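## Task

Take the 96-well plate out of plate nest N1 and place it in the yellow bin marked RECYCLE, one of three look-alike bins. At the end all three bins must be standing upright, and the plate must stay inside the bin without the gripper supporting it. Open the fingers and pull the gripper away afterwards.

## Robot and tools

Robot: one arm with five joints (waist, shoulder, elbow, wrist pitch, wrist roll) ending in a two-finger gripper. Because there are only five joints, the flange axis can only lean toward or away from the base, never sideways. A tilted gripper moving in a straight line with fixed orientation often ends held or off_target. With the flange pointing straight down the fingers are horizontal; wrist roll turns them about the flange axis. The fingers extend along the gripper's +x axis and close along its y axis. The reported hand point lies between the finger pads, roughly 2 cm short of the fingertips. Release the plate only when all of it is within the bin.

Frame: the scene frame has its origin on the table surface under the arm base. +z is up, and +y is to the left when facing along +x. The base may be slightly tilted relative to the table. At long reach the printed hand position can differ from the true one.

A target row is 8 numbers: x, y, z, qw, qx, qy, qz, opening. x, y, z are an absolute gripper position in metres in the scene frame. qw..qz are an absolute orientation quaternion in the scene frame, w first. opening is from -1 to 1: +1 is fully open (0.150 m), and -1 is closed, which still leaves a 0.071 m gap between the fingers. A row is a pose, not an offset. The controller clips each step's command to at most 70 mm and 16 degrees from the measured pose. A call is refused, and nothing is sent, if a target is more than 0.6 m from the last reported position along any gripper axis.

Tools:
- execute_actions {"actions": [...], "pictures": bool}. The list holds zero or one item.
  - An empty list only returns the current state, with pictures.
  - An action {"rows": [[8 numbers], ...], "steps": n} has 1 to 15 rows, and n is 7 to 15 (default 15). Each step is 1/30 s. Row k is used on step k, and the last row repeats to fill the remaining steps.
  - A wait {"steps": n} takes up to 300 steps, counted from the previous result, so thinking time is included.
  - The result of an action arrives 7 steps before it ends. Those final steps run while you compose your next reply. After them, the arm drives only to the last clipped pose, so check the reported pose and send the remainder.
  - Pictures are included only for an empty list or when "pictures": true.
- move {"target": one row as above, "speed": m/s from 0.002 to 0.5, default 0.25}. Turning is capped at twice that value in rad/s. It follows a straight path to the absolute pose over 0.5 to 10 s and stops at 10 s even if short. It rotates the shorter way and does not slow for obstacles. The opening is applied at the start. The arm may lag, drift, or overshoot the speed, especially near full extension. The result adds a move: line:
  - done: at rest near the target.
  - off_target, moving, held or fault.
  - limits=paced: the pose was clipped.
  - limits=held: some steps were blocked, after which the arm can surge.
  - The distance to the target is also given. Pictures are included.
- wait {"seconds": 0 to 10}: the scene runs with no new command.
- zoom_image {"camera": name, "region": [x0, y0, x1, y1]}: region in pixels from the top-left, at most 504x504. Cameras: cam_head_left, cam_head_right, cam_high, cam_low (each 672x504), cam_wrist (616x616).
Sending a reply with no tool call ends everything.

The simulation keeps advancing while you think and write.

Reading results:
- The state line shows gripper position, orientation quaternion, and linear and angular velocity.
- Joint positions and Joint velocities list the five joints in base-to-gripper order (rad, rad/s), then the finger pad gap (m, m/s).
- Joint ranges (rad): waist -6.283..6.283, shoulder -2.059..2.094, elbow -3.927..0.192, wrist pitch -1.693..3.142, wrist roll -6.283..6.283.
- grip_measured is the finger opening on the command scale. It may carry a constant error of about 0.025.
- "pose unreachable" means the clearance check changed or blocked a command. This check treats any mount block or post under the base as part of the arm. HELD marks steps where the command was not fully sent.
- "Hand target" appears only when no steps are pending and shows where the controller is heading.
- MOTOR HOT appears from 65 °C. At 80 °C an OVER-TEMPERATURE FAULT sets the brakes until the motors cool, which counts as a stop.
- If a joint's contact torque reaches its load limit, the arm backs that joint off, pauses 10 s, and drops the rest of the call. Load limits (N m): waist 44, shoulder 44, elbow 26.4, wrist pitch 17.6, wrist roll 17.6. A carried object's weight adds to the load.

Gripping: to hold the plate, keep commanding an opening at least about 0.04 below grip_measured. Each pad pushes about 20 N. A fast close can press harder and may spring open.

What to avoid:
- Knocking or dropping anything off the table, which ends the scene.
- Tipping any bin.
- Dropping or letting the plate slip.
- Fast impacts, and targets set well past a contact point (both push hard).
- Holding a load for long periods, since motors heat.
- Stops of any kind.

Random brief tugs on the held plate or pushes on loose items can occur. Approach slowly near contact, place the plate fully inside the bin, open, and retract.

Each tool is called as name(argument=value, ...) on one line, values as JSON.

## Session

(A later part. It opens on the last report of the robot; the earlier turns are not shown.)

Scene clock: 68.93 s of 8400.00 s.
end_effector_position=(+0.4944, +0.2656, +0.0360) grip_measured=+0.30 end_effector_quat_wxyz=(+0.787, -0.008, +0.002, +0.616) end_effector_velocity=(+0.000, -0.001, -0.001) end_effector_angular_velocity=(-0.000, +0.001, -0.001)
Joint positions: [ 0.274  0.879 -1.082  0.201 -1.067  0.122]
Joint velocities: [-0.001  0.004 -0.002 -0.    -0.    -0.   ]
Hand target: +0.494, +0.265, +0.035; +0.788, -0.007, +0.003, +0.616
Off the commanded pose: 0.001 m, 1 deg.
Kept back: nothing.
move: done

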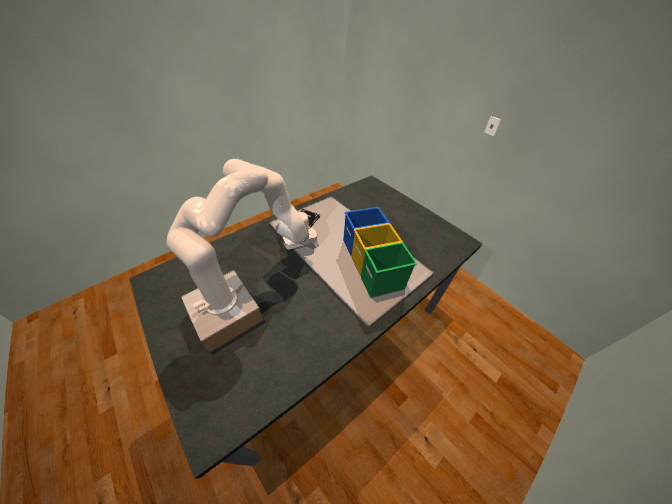

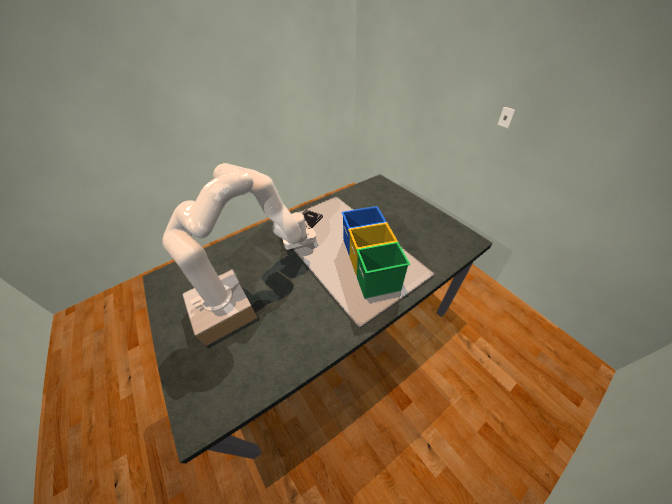

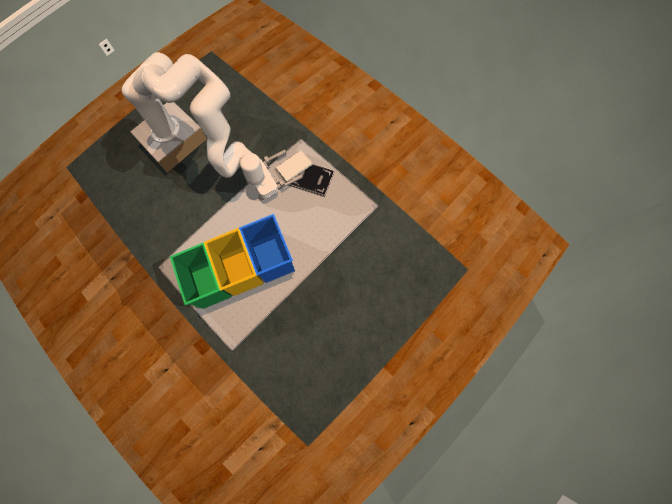

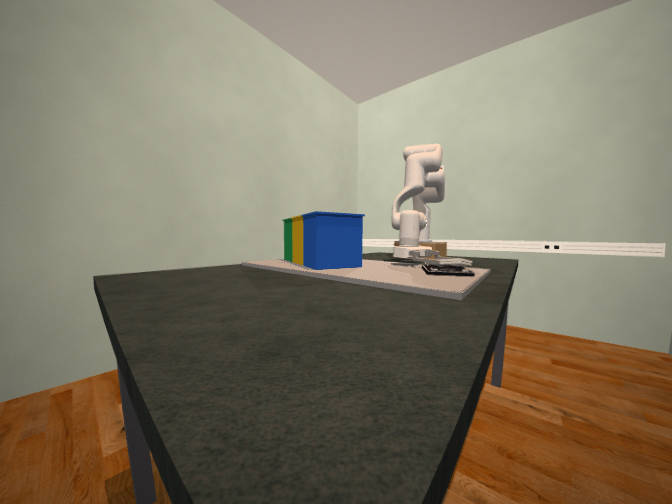

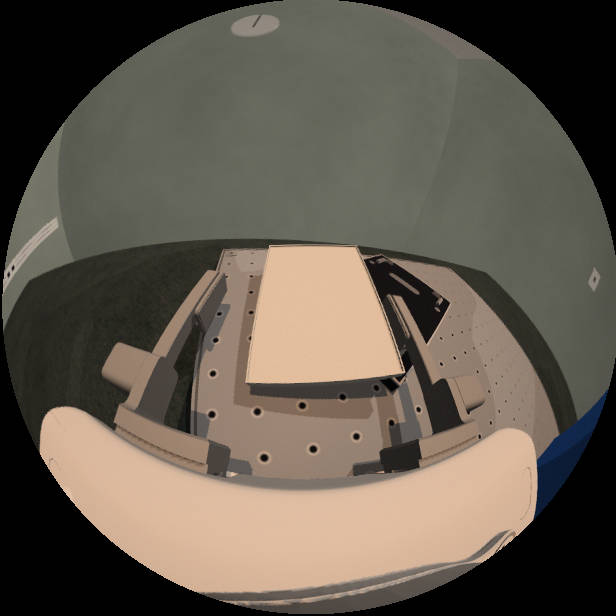

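move(target=[0.508,0.287,0.028,0.788,0,0,0.616,0.3], speed=0.04)

move(target=[0.508,0.287,0.028,0.788,0,0,0.616,-1])

move(target=[0.508,0.287,0.10,0.788,0,0,0.616,-1], speed=0.04)

Scene clock: 86.67 s of 8400.00 s.
end_effector_position=(+0.5109, +0.2872, +0.0321) grip_measured=+0.30 end_effector_quat_wxyz=(+0.788, -0.009, -0.002, +0.615) end_effector_velocity=(+0.000, +0.002, -0.000) end_effector_angular_velocity=(+0.000, -0.001, +0.002)
Joint positions: [ 0.308  0.924 -1.172  0.238 -1.03   0.122]
Joint velocities: [ 0.004  0.002 -0.004  0.     0.002  0.   ]
Hand target: +0.508, +0.287, +0.028; +0.788, -0.007, +0.003, +0.616
Off the commanded pose: 0.005 m, 1 deg.
Kept back: nothing.
After step 90, 13.70 s passed at rest.
move: off_target

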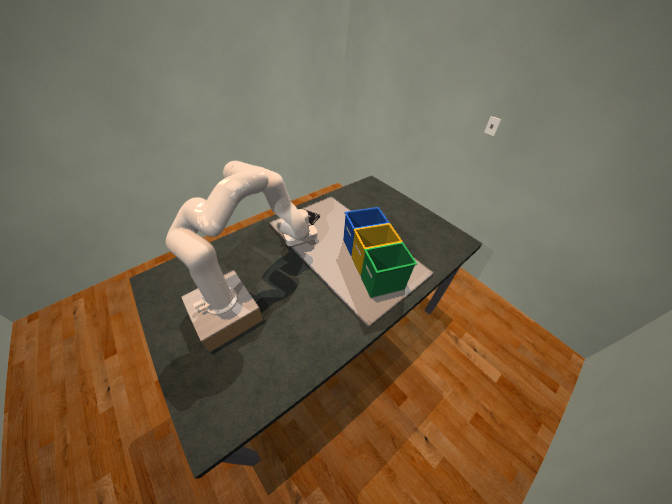

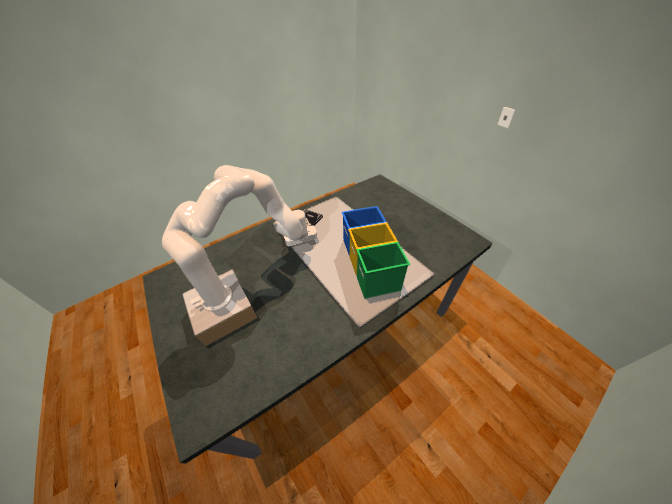

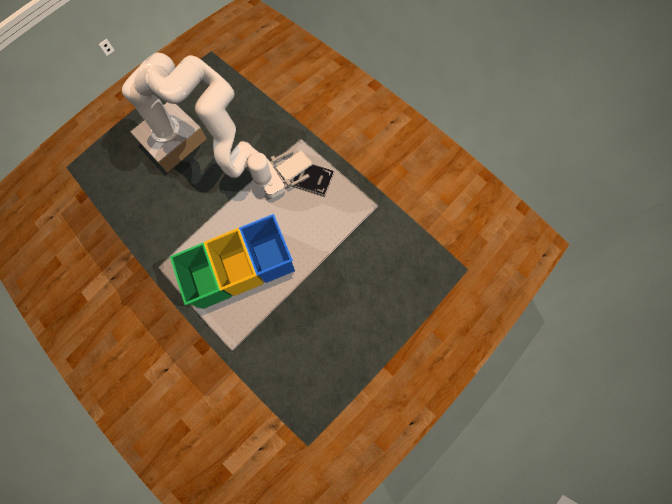

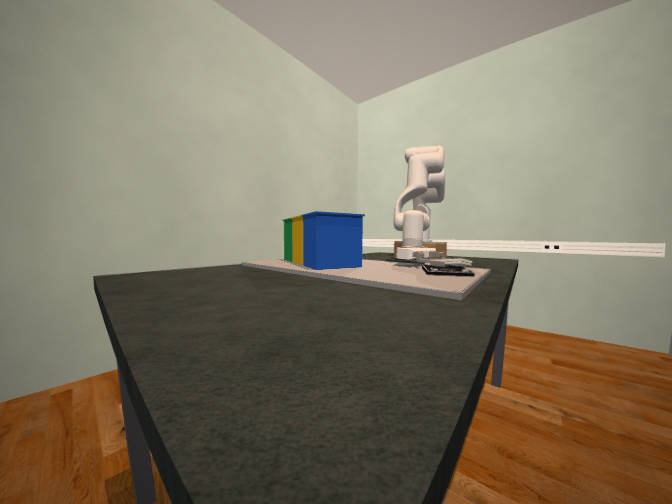

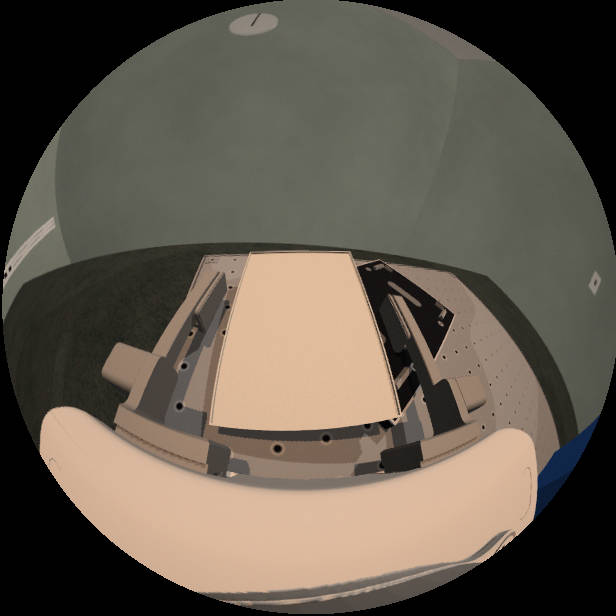

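Scene clock: 87.37 s of 8400.00 s.
end_effector_position=(+0.5111, +0.2887, +0.0322) grip_measured=-0.63 end_effector_quat_wxyz=(+0.787, -0.010, -0.003, +0.616) end_effector_velocity=(+0.001, -0.001, +0.000) end_effector_angular_velocity=(-0.000, +0.000, -0.003)
Joint positions: [ 0.31   0.926 -1.176  0.237 -1.031  0.085]
Joint velocities: [-0.002 -0.     0.     0.     0.    -0.   ]
Hand target: +0.508, +0.287, +0.028; +0.788, -0.007, +0.003, +0.616
Off the commanded pose: 0.006 m, 1 deg.
Kept back: nothing.
move: off_target

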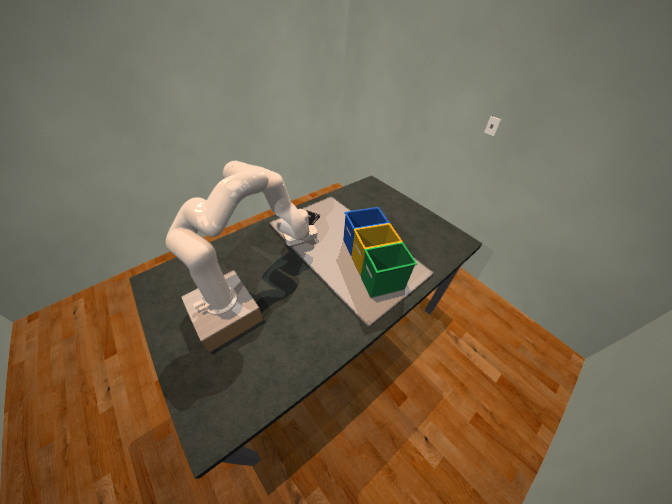

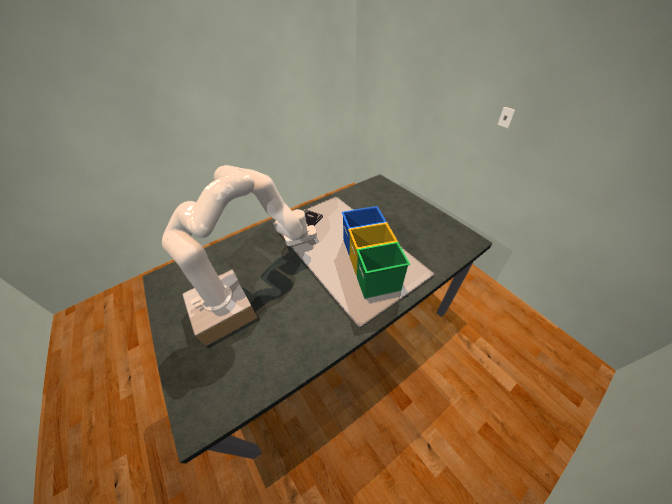

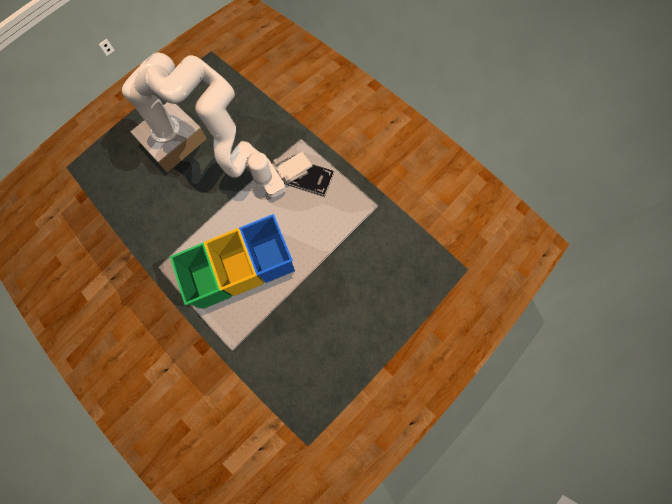

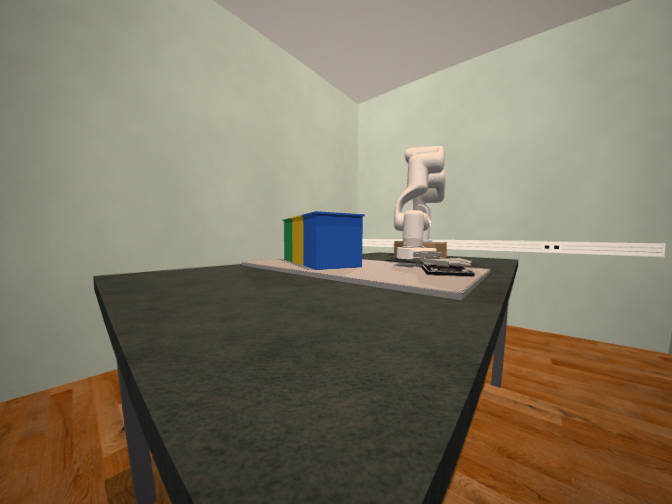

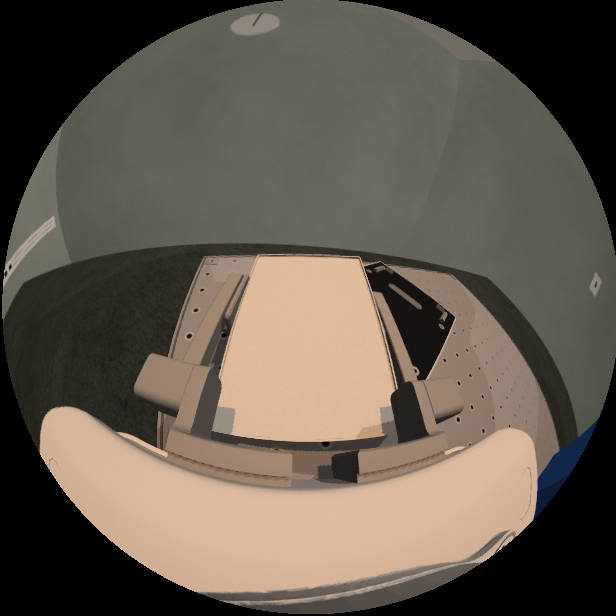

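Scene clock: 89.40 s of 8400.00 s.
end_effector_position=(+0.5080, +0.2870, +0.0998) grip_measured=-0.64 end_effector_quat_wxyz=(+0.788, -0.007, +0.003, +0.616) end_effector_velocity=(-0.002, -0.000, +0.000) end_effector_angular_velocity=(-0.001, +0.005, +0.001)
Joint positions: [ 0.307  0.715 -1.066  0.352 -1.033  0.085]
Joint velocities: [ 0.001 -0.004  0.004  0.004 -0.001  0.   ]
Hand target: +0.508, +0.287, +0.100; +0.788, -0.007, +0.003, +0.616
Off the commanded pose: 0.000 m, 1 deg.
Kept back: nothing.
move: done

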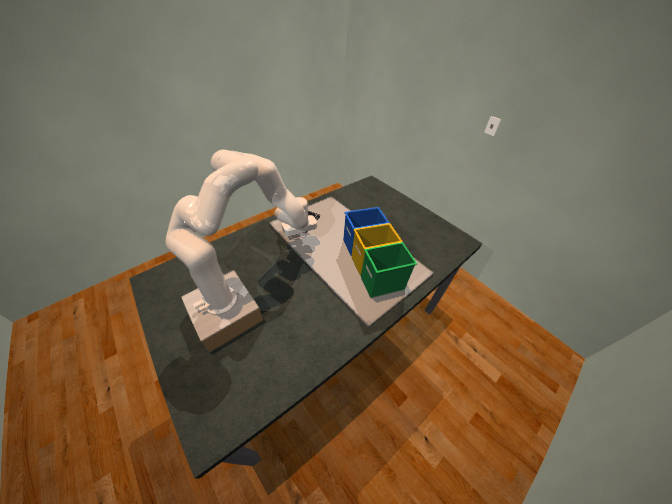

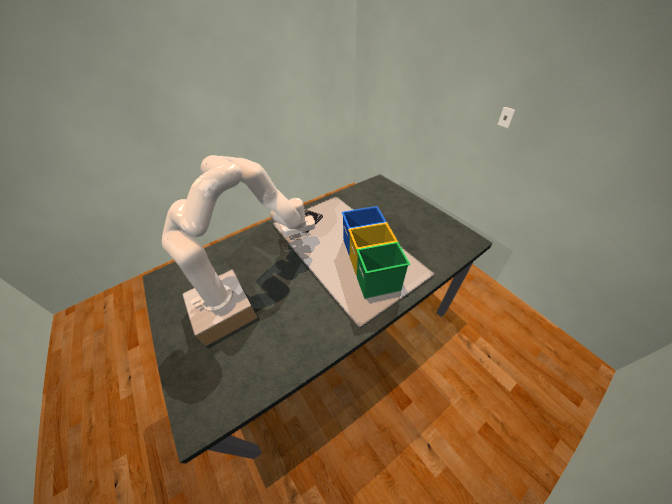

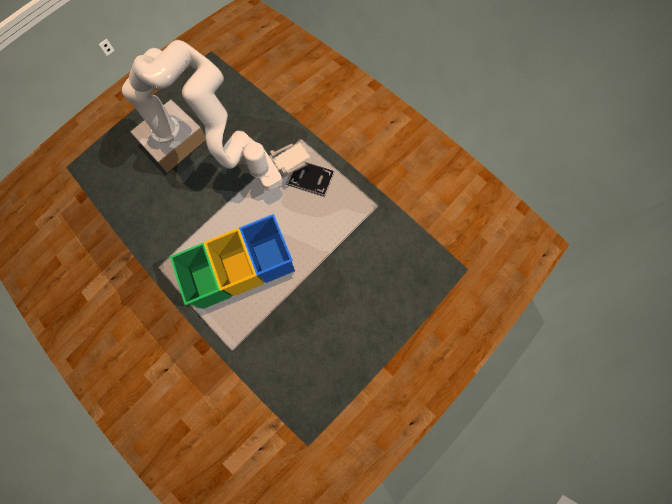

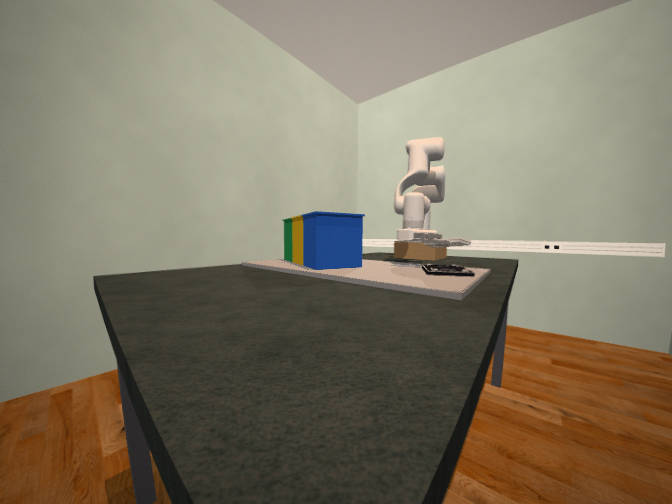

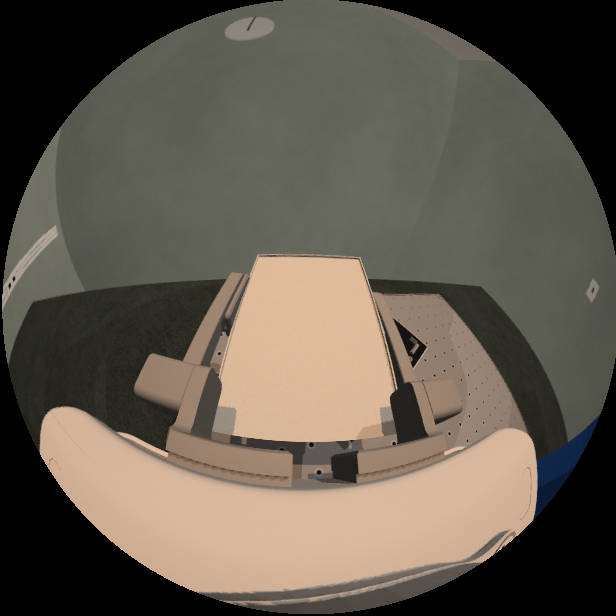

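move(target=[0.42,0.10,0.30,0.574,0,0,0.819,-1], speed=0.1)

move(target=[0.42,-0.12,0.32,0.139,0,0,0.990,-1], speed=0.1)

move(target=[0.63,-0.17,0.32,0.087,-0.64,0.073,0.76,-1], speed=0.08)

Scene clock: 93.07 s of 8400.00 s.
end_effector_position=(+0.4204, +0.0996, +0.3001) grip_measured=-0.64 end_effector_quat_wxyz=(+0.574, -0.003, +0.006, +0.819) end_effector_velocity=(-0.000, -0.001, +0.002) end_effector_angular_velocity=(-0.000, -0.001, +0.003)
Joint positions: [-0.078  0.176 -0.959  0.79  -2.01   0.085]
Joint velocities: [-0.002 -0.002 -0.003  0.005 -0.005  0.   ]
Hand target: +0.420, +0.099, +0.300; +0.574, -0.004, +0.006, +0.819
Off the commanded pose: 0.001 m, 1 deg.
Kept back: nothing.
move: done

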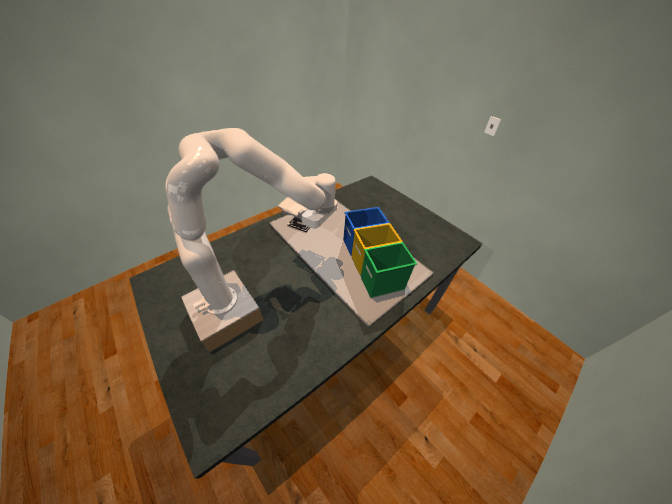

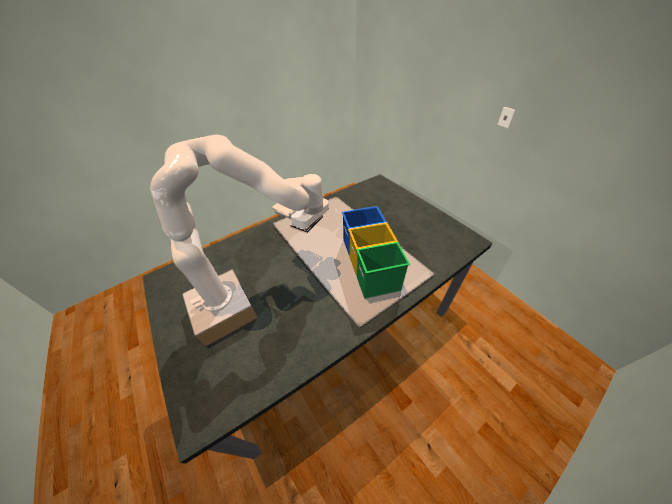

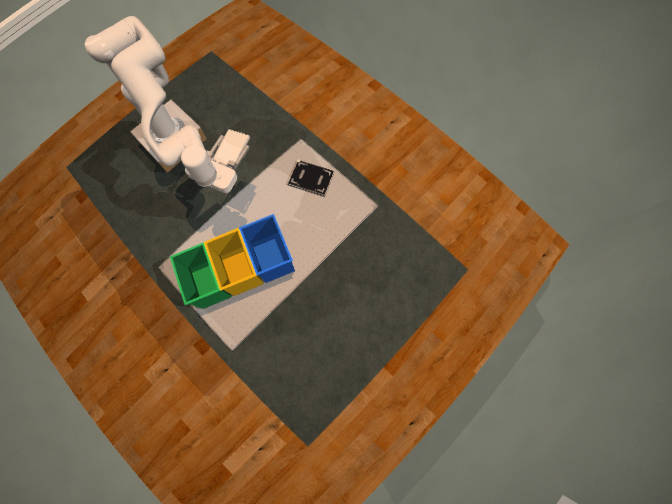

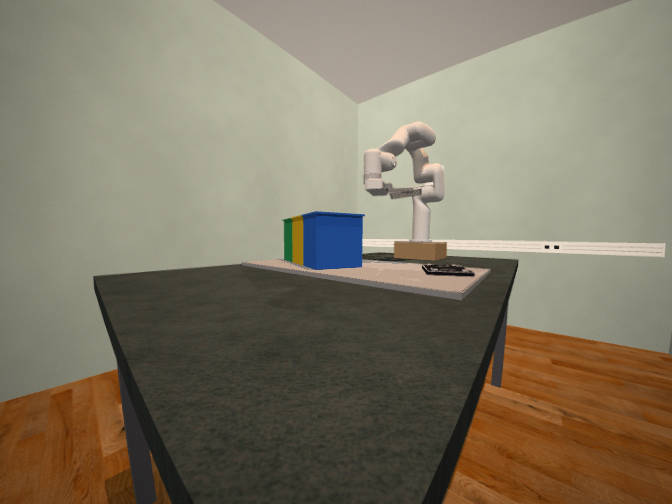

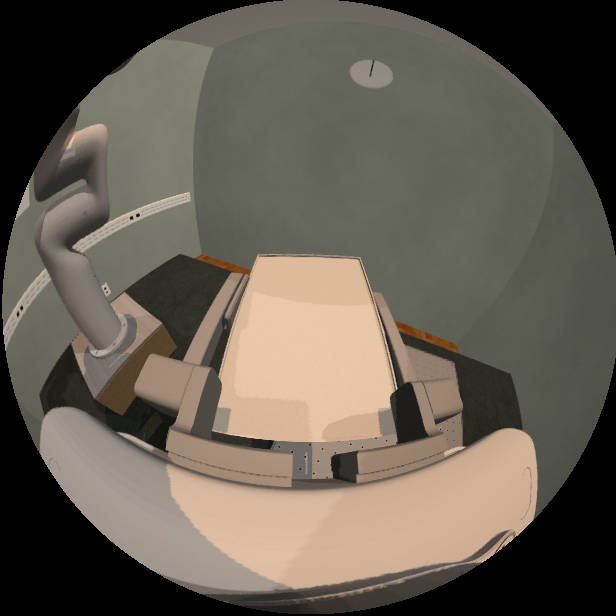

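Scene clock: 98.17 s of 8400.00 s.
end_effector_position=(+0.4204, -0.1201, +0.3199) grip_measured=-0.64 end_effector_quat_wxyz=(+0.139, +0.001, +0.006, +0.990) end_effector_velocity=(+0.000, -0.001, +0.000) end_effector_angular_velocity=(+0.000, +0.000, +0.005)
Joint positions: [-0.27   0.506 -1.492  0.995 -3.146  0.085]
Joint velocities: [-0.     0.001 -0.003  0.002 -0.005  0.   ]
Hand target: +0.420, -0.120, +0.320; +0.139, +0.001, +0.006, +0.990
Off the commanded pose: 0.000 m, 1 deg.
Kept back: nothing.
move: done

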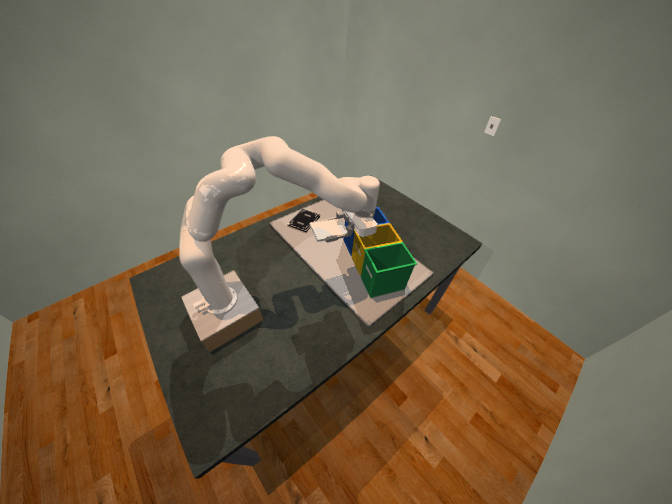

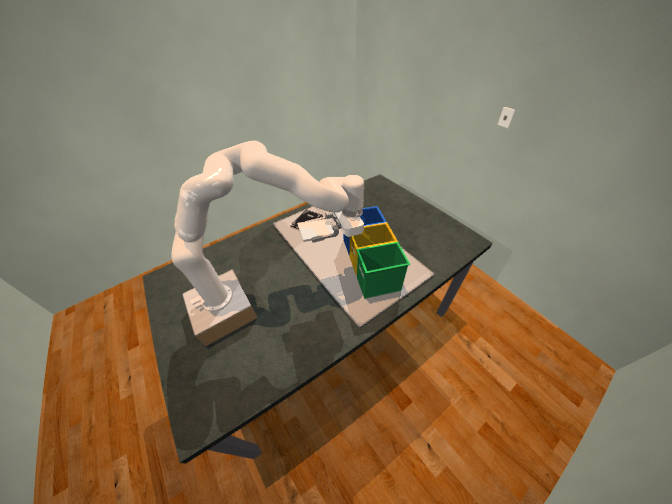

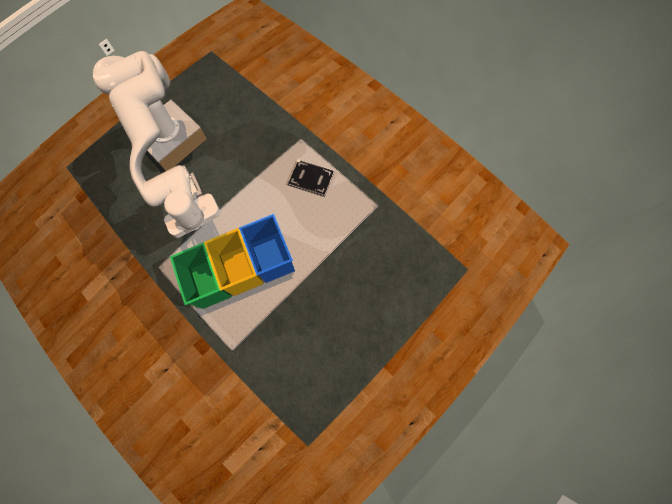

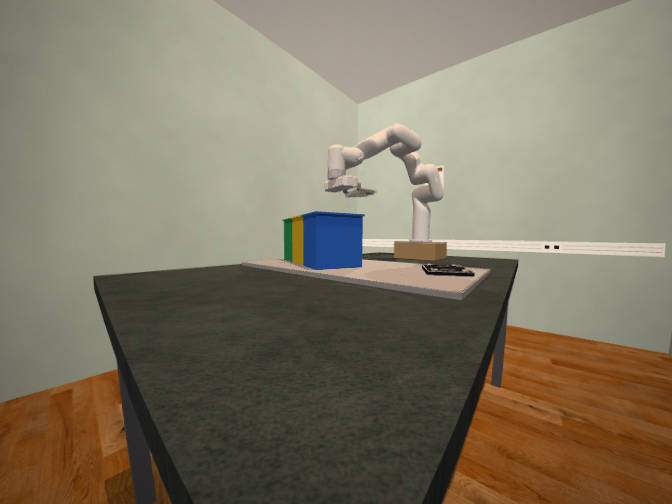

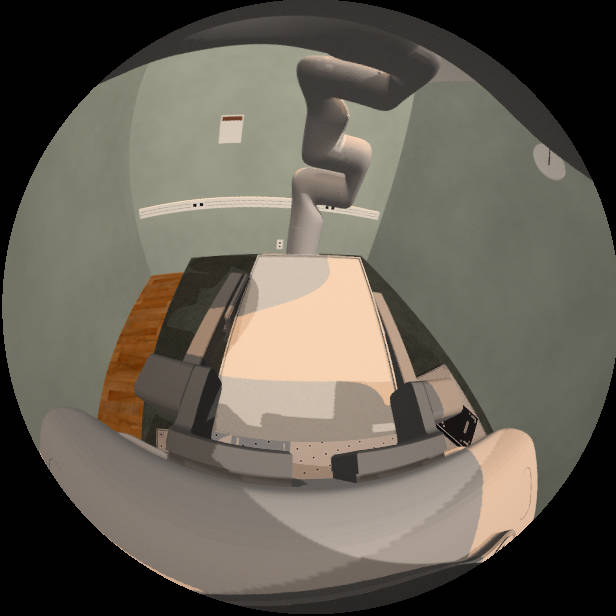

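Scene clock: 107.27 s of 8400.00 s.
end_effector_position=(+0.6301, -0.1693, +0.3200) grip_measured=-0.64 end_effector_quat_wxyz=(-0.096, +0.637, -0.091, -0.759) end_effector_velocity=(+0.001, -0.000, +0.001) end_effector_angular_velocity=(-0.002, -0.009, -0.000)
Joint positions: [-0.253  0.613 -1.509 -0.494 -3.145  0.085]
Joint velocities: [-0.     0.002 -0.002 -0.009  0.001  0.   ]
Hand target: +0.630, -0.169, +0.320; -0.096, +0.638, -0.091, -0.759
Off the commanded pose: 0.001 m, 2 deg.
Kept back: nothing.
move: done

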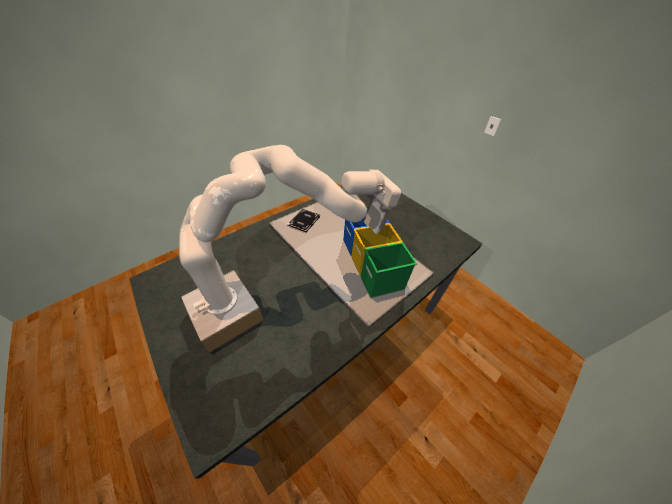

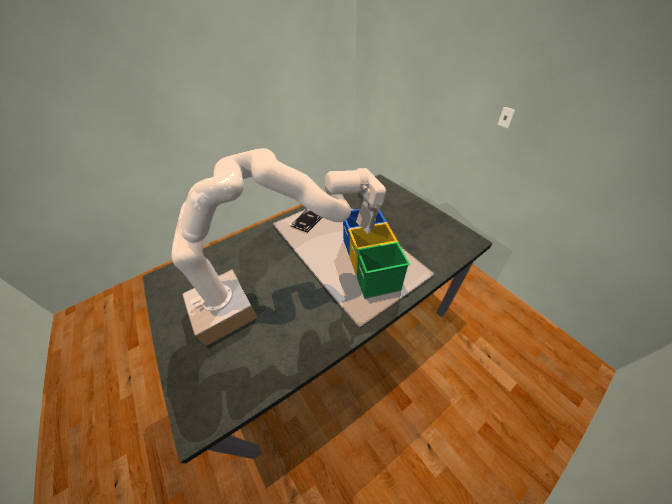

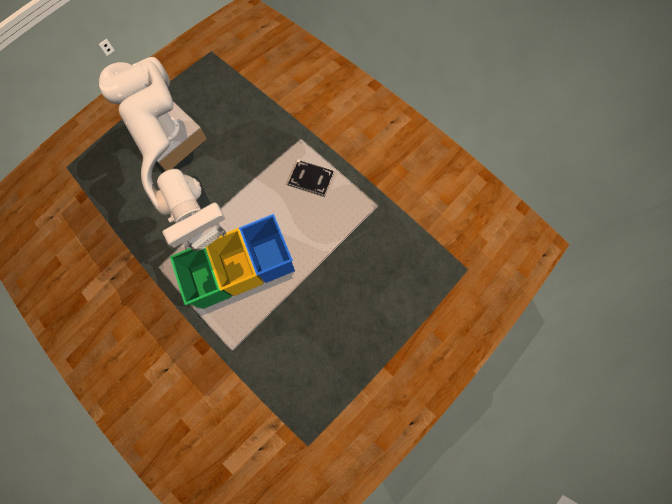

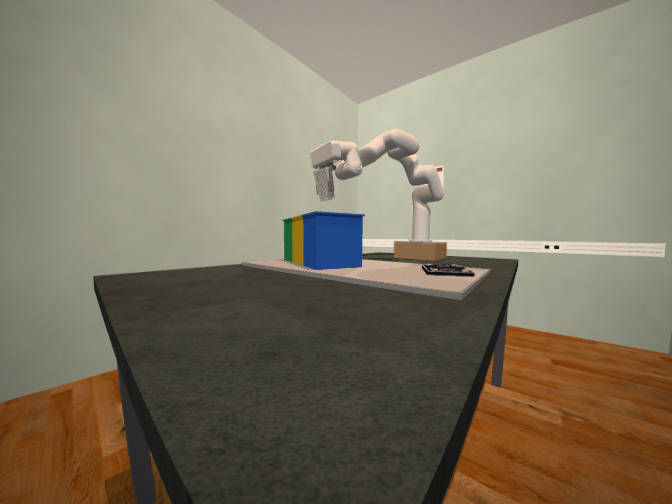

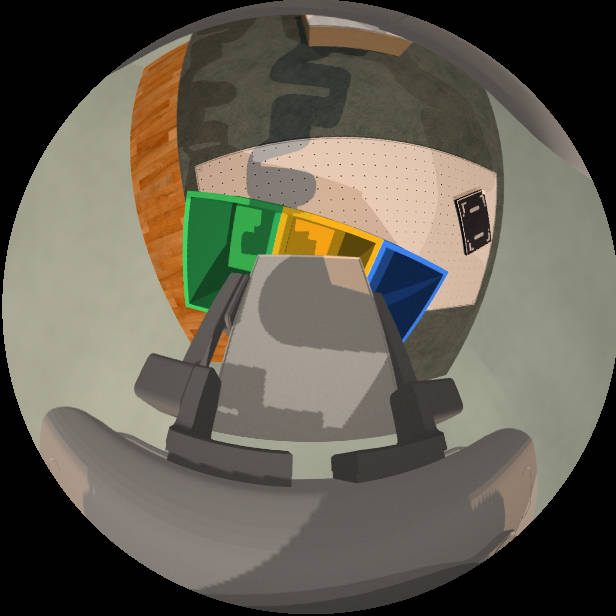

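move(target=[0.63,-0.165,0.285,0.087,-0.64,0.073,0.76,-1], speed=0.04)

zoom_image(camera="cam_high", region=[100,150,350,340])

Scene clock: 108.70 s of 8400.00 s.
end_effector_position=(+0.6301, -0.1648, +0.2853) grip_measured=-0.64 end_effector_quat_wxyz=(-0.095, +0.638, -0.088, -0.759) end_effector_velocity=(+0.001, +0.000, +0.001) end_effector_angular_velocity=(-0.001, -0.005, +0.001)
Joint positions: [-0.247  0.667 -1.489 -0.57  -3.141  0.085]
Joint velocities: [ 0.001  0.001 -0.002 -0.005  0.     0.   ]
Hand target: +0.630, -0.165, +0.285; -0.095, +0.638, -0.088, -0.759
Off the commanded pose: 0.000 m, 2 deg.
Kept back: nothing.
move: done

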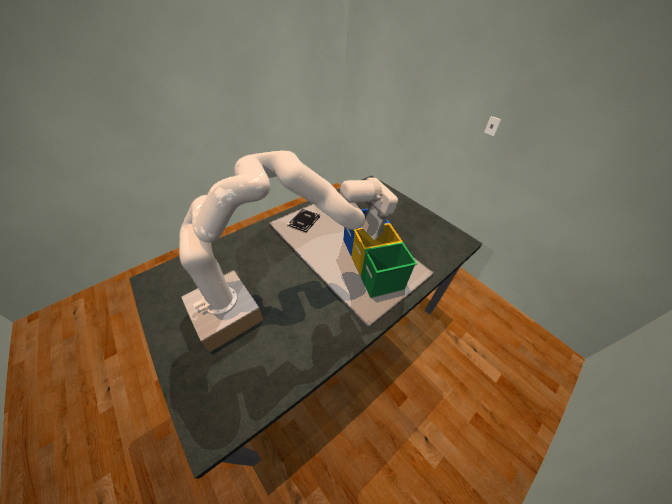

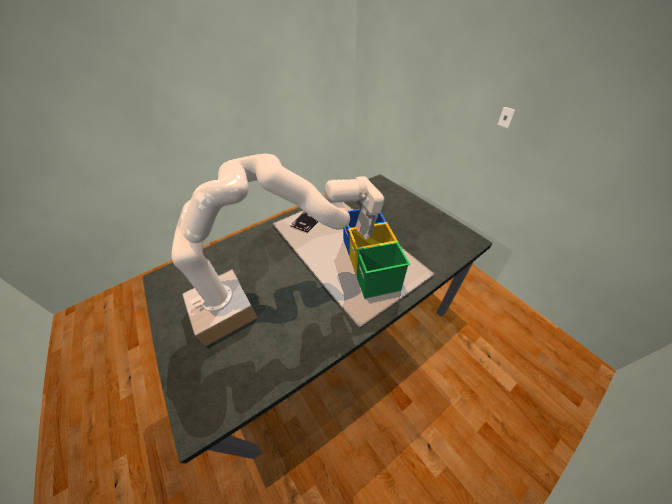

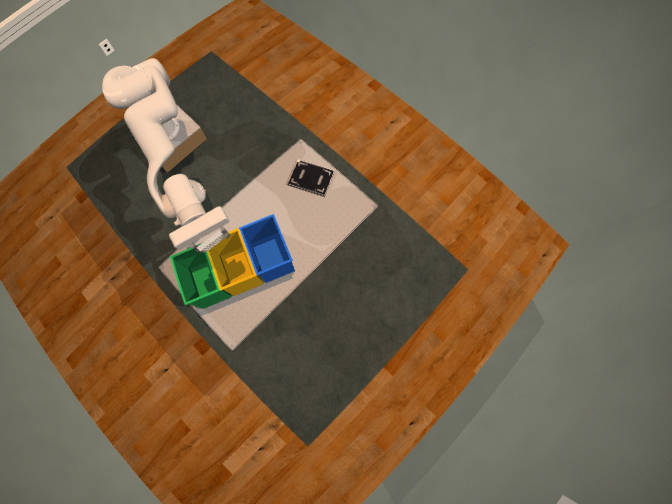

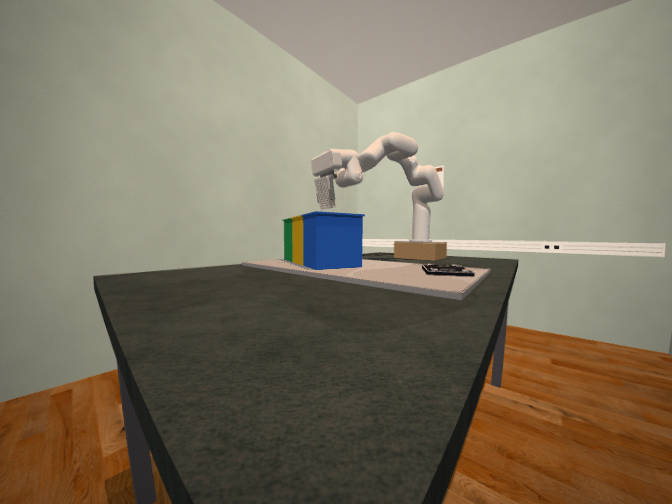

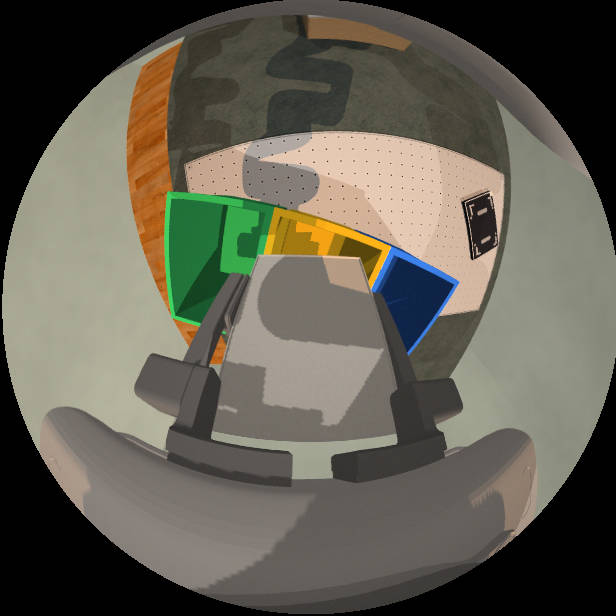

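Region (100, 150, 350, 340) of cam_high's 672x504 image, scaled by 2.016, with more detail than that image has; it fills the top 383 rows of this view, and the rest is white.

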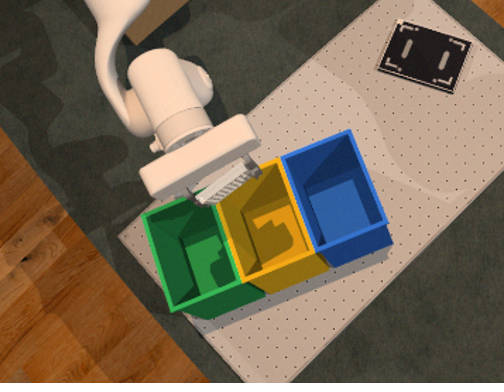

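move(target=[0.69,-0.17,0.285,0.087,-0.64,0.073,0.76,-1], speed=0.04)

zoom_image(camera="cam_high", region=[100,150,350,340])

Scene clock: 110.80 s of 8400.00 s.
end_effector_position=(+0.6898, -0.1696, +0.2850) grip_measured=-0.64 end_effector_quat_wxyz=(-0.092, +0.639, -0.082, -0.759) end_effector_velocity=(+0.002, +0.000, +0.001) end_effector_angular_velocity=(+0.000, -0.000, +0.001)
Joint positions: [-0.233  0.879 -1.858 -0.414 -3.135  0.085]
Joint velocities: [ 0.001  0.007 -0.015  0.008  0.     0.   ]
Hand target: +0.690, -0.170, +0.285; -0.092, +0.639, -0.082, -0.759
Off the commanded pose: 0.000 m, 1 deg.
Kept back: nothing.
move: done

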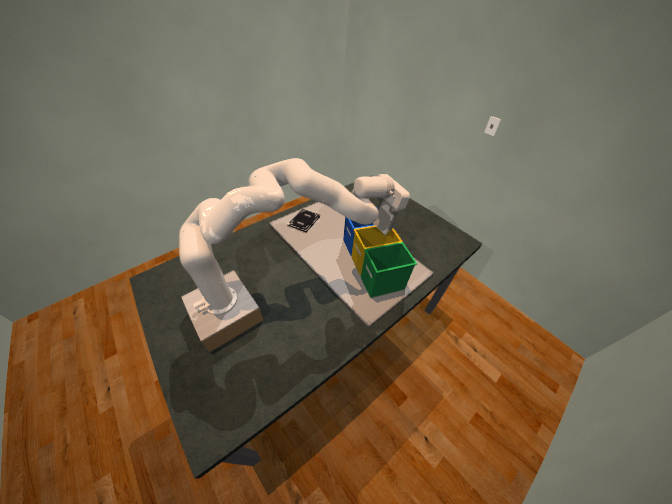

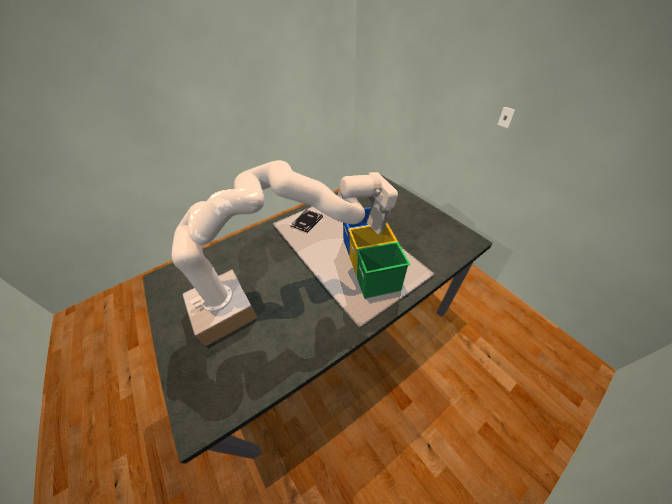

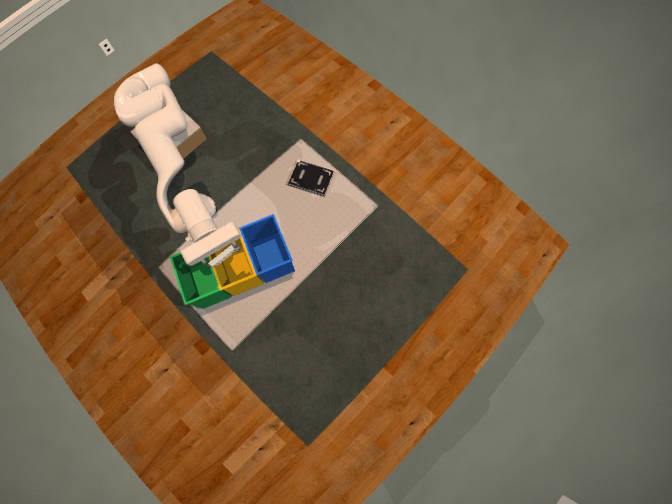

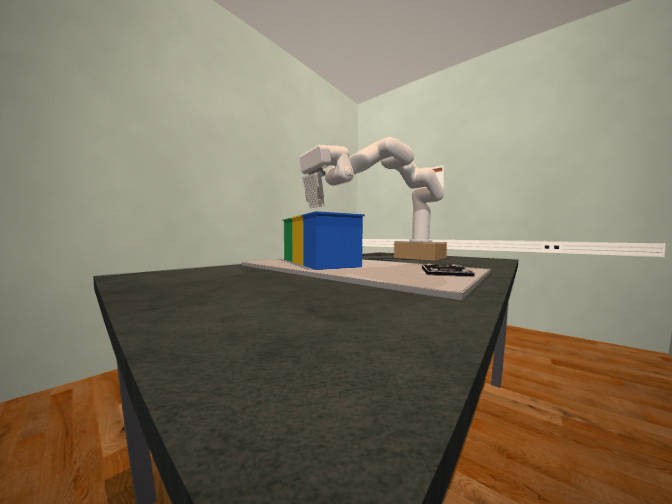

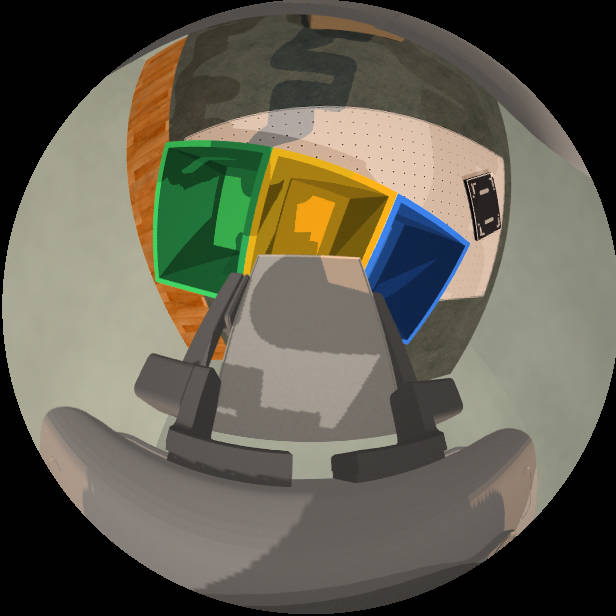

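Region (100, 150, 350, 340) of cam_high's 672x504 image, scaled by 2.016, with more detail than that image has; it fills the top 383 rows of this view, and the rest is white.

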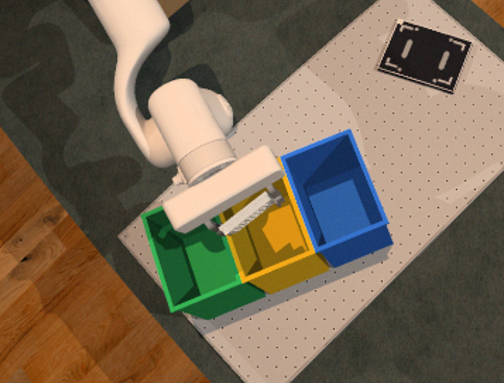

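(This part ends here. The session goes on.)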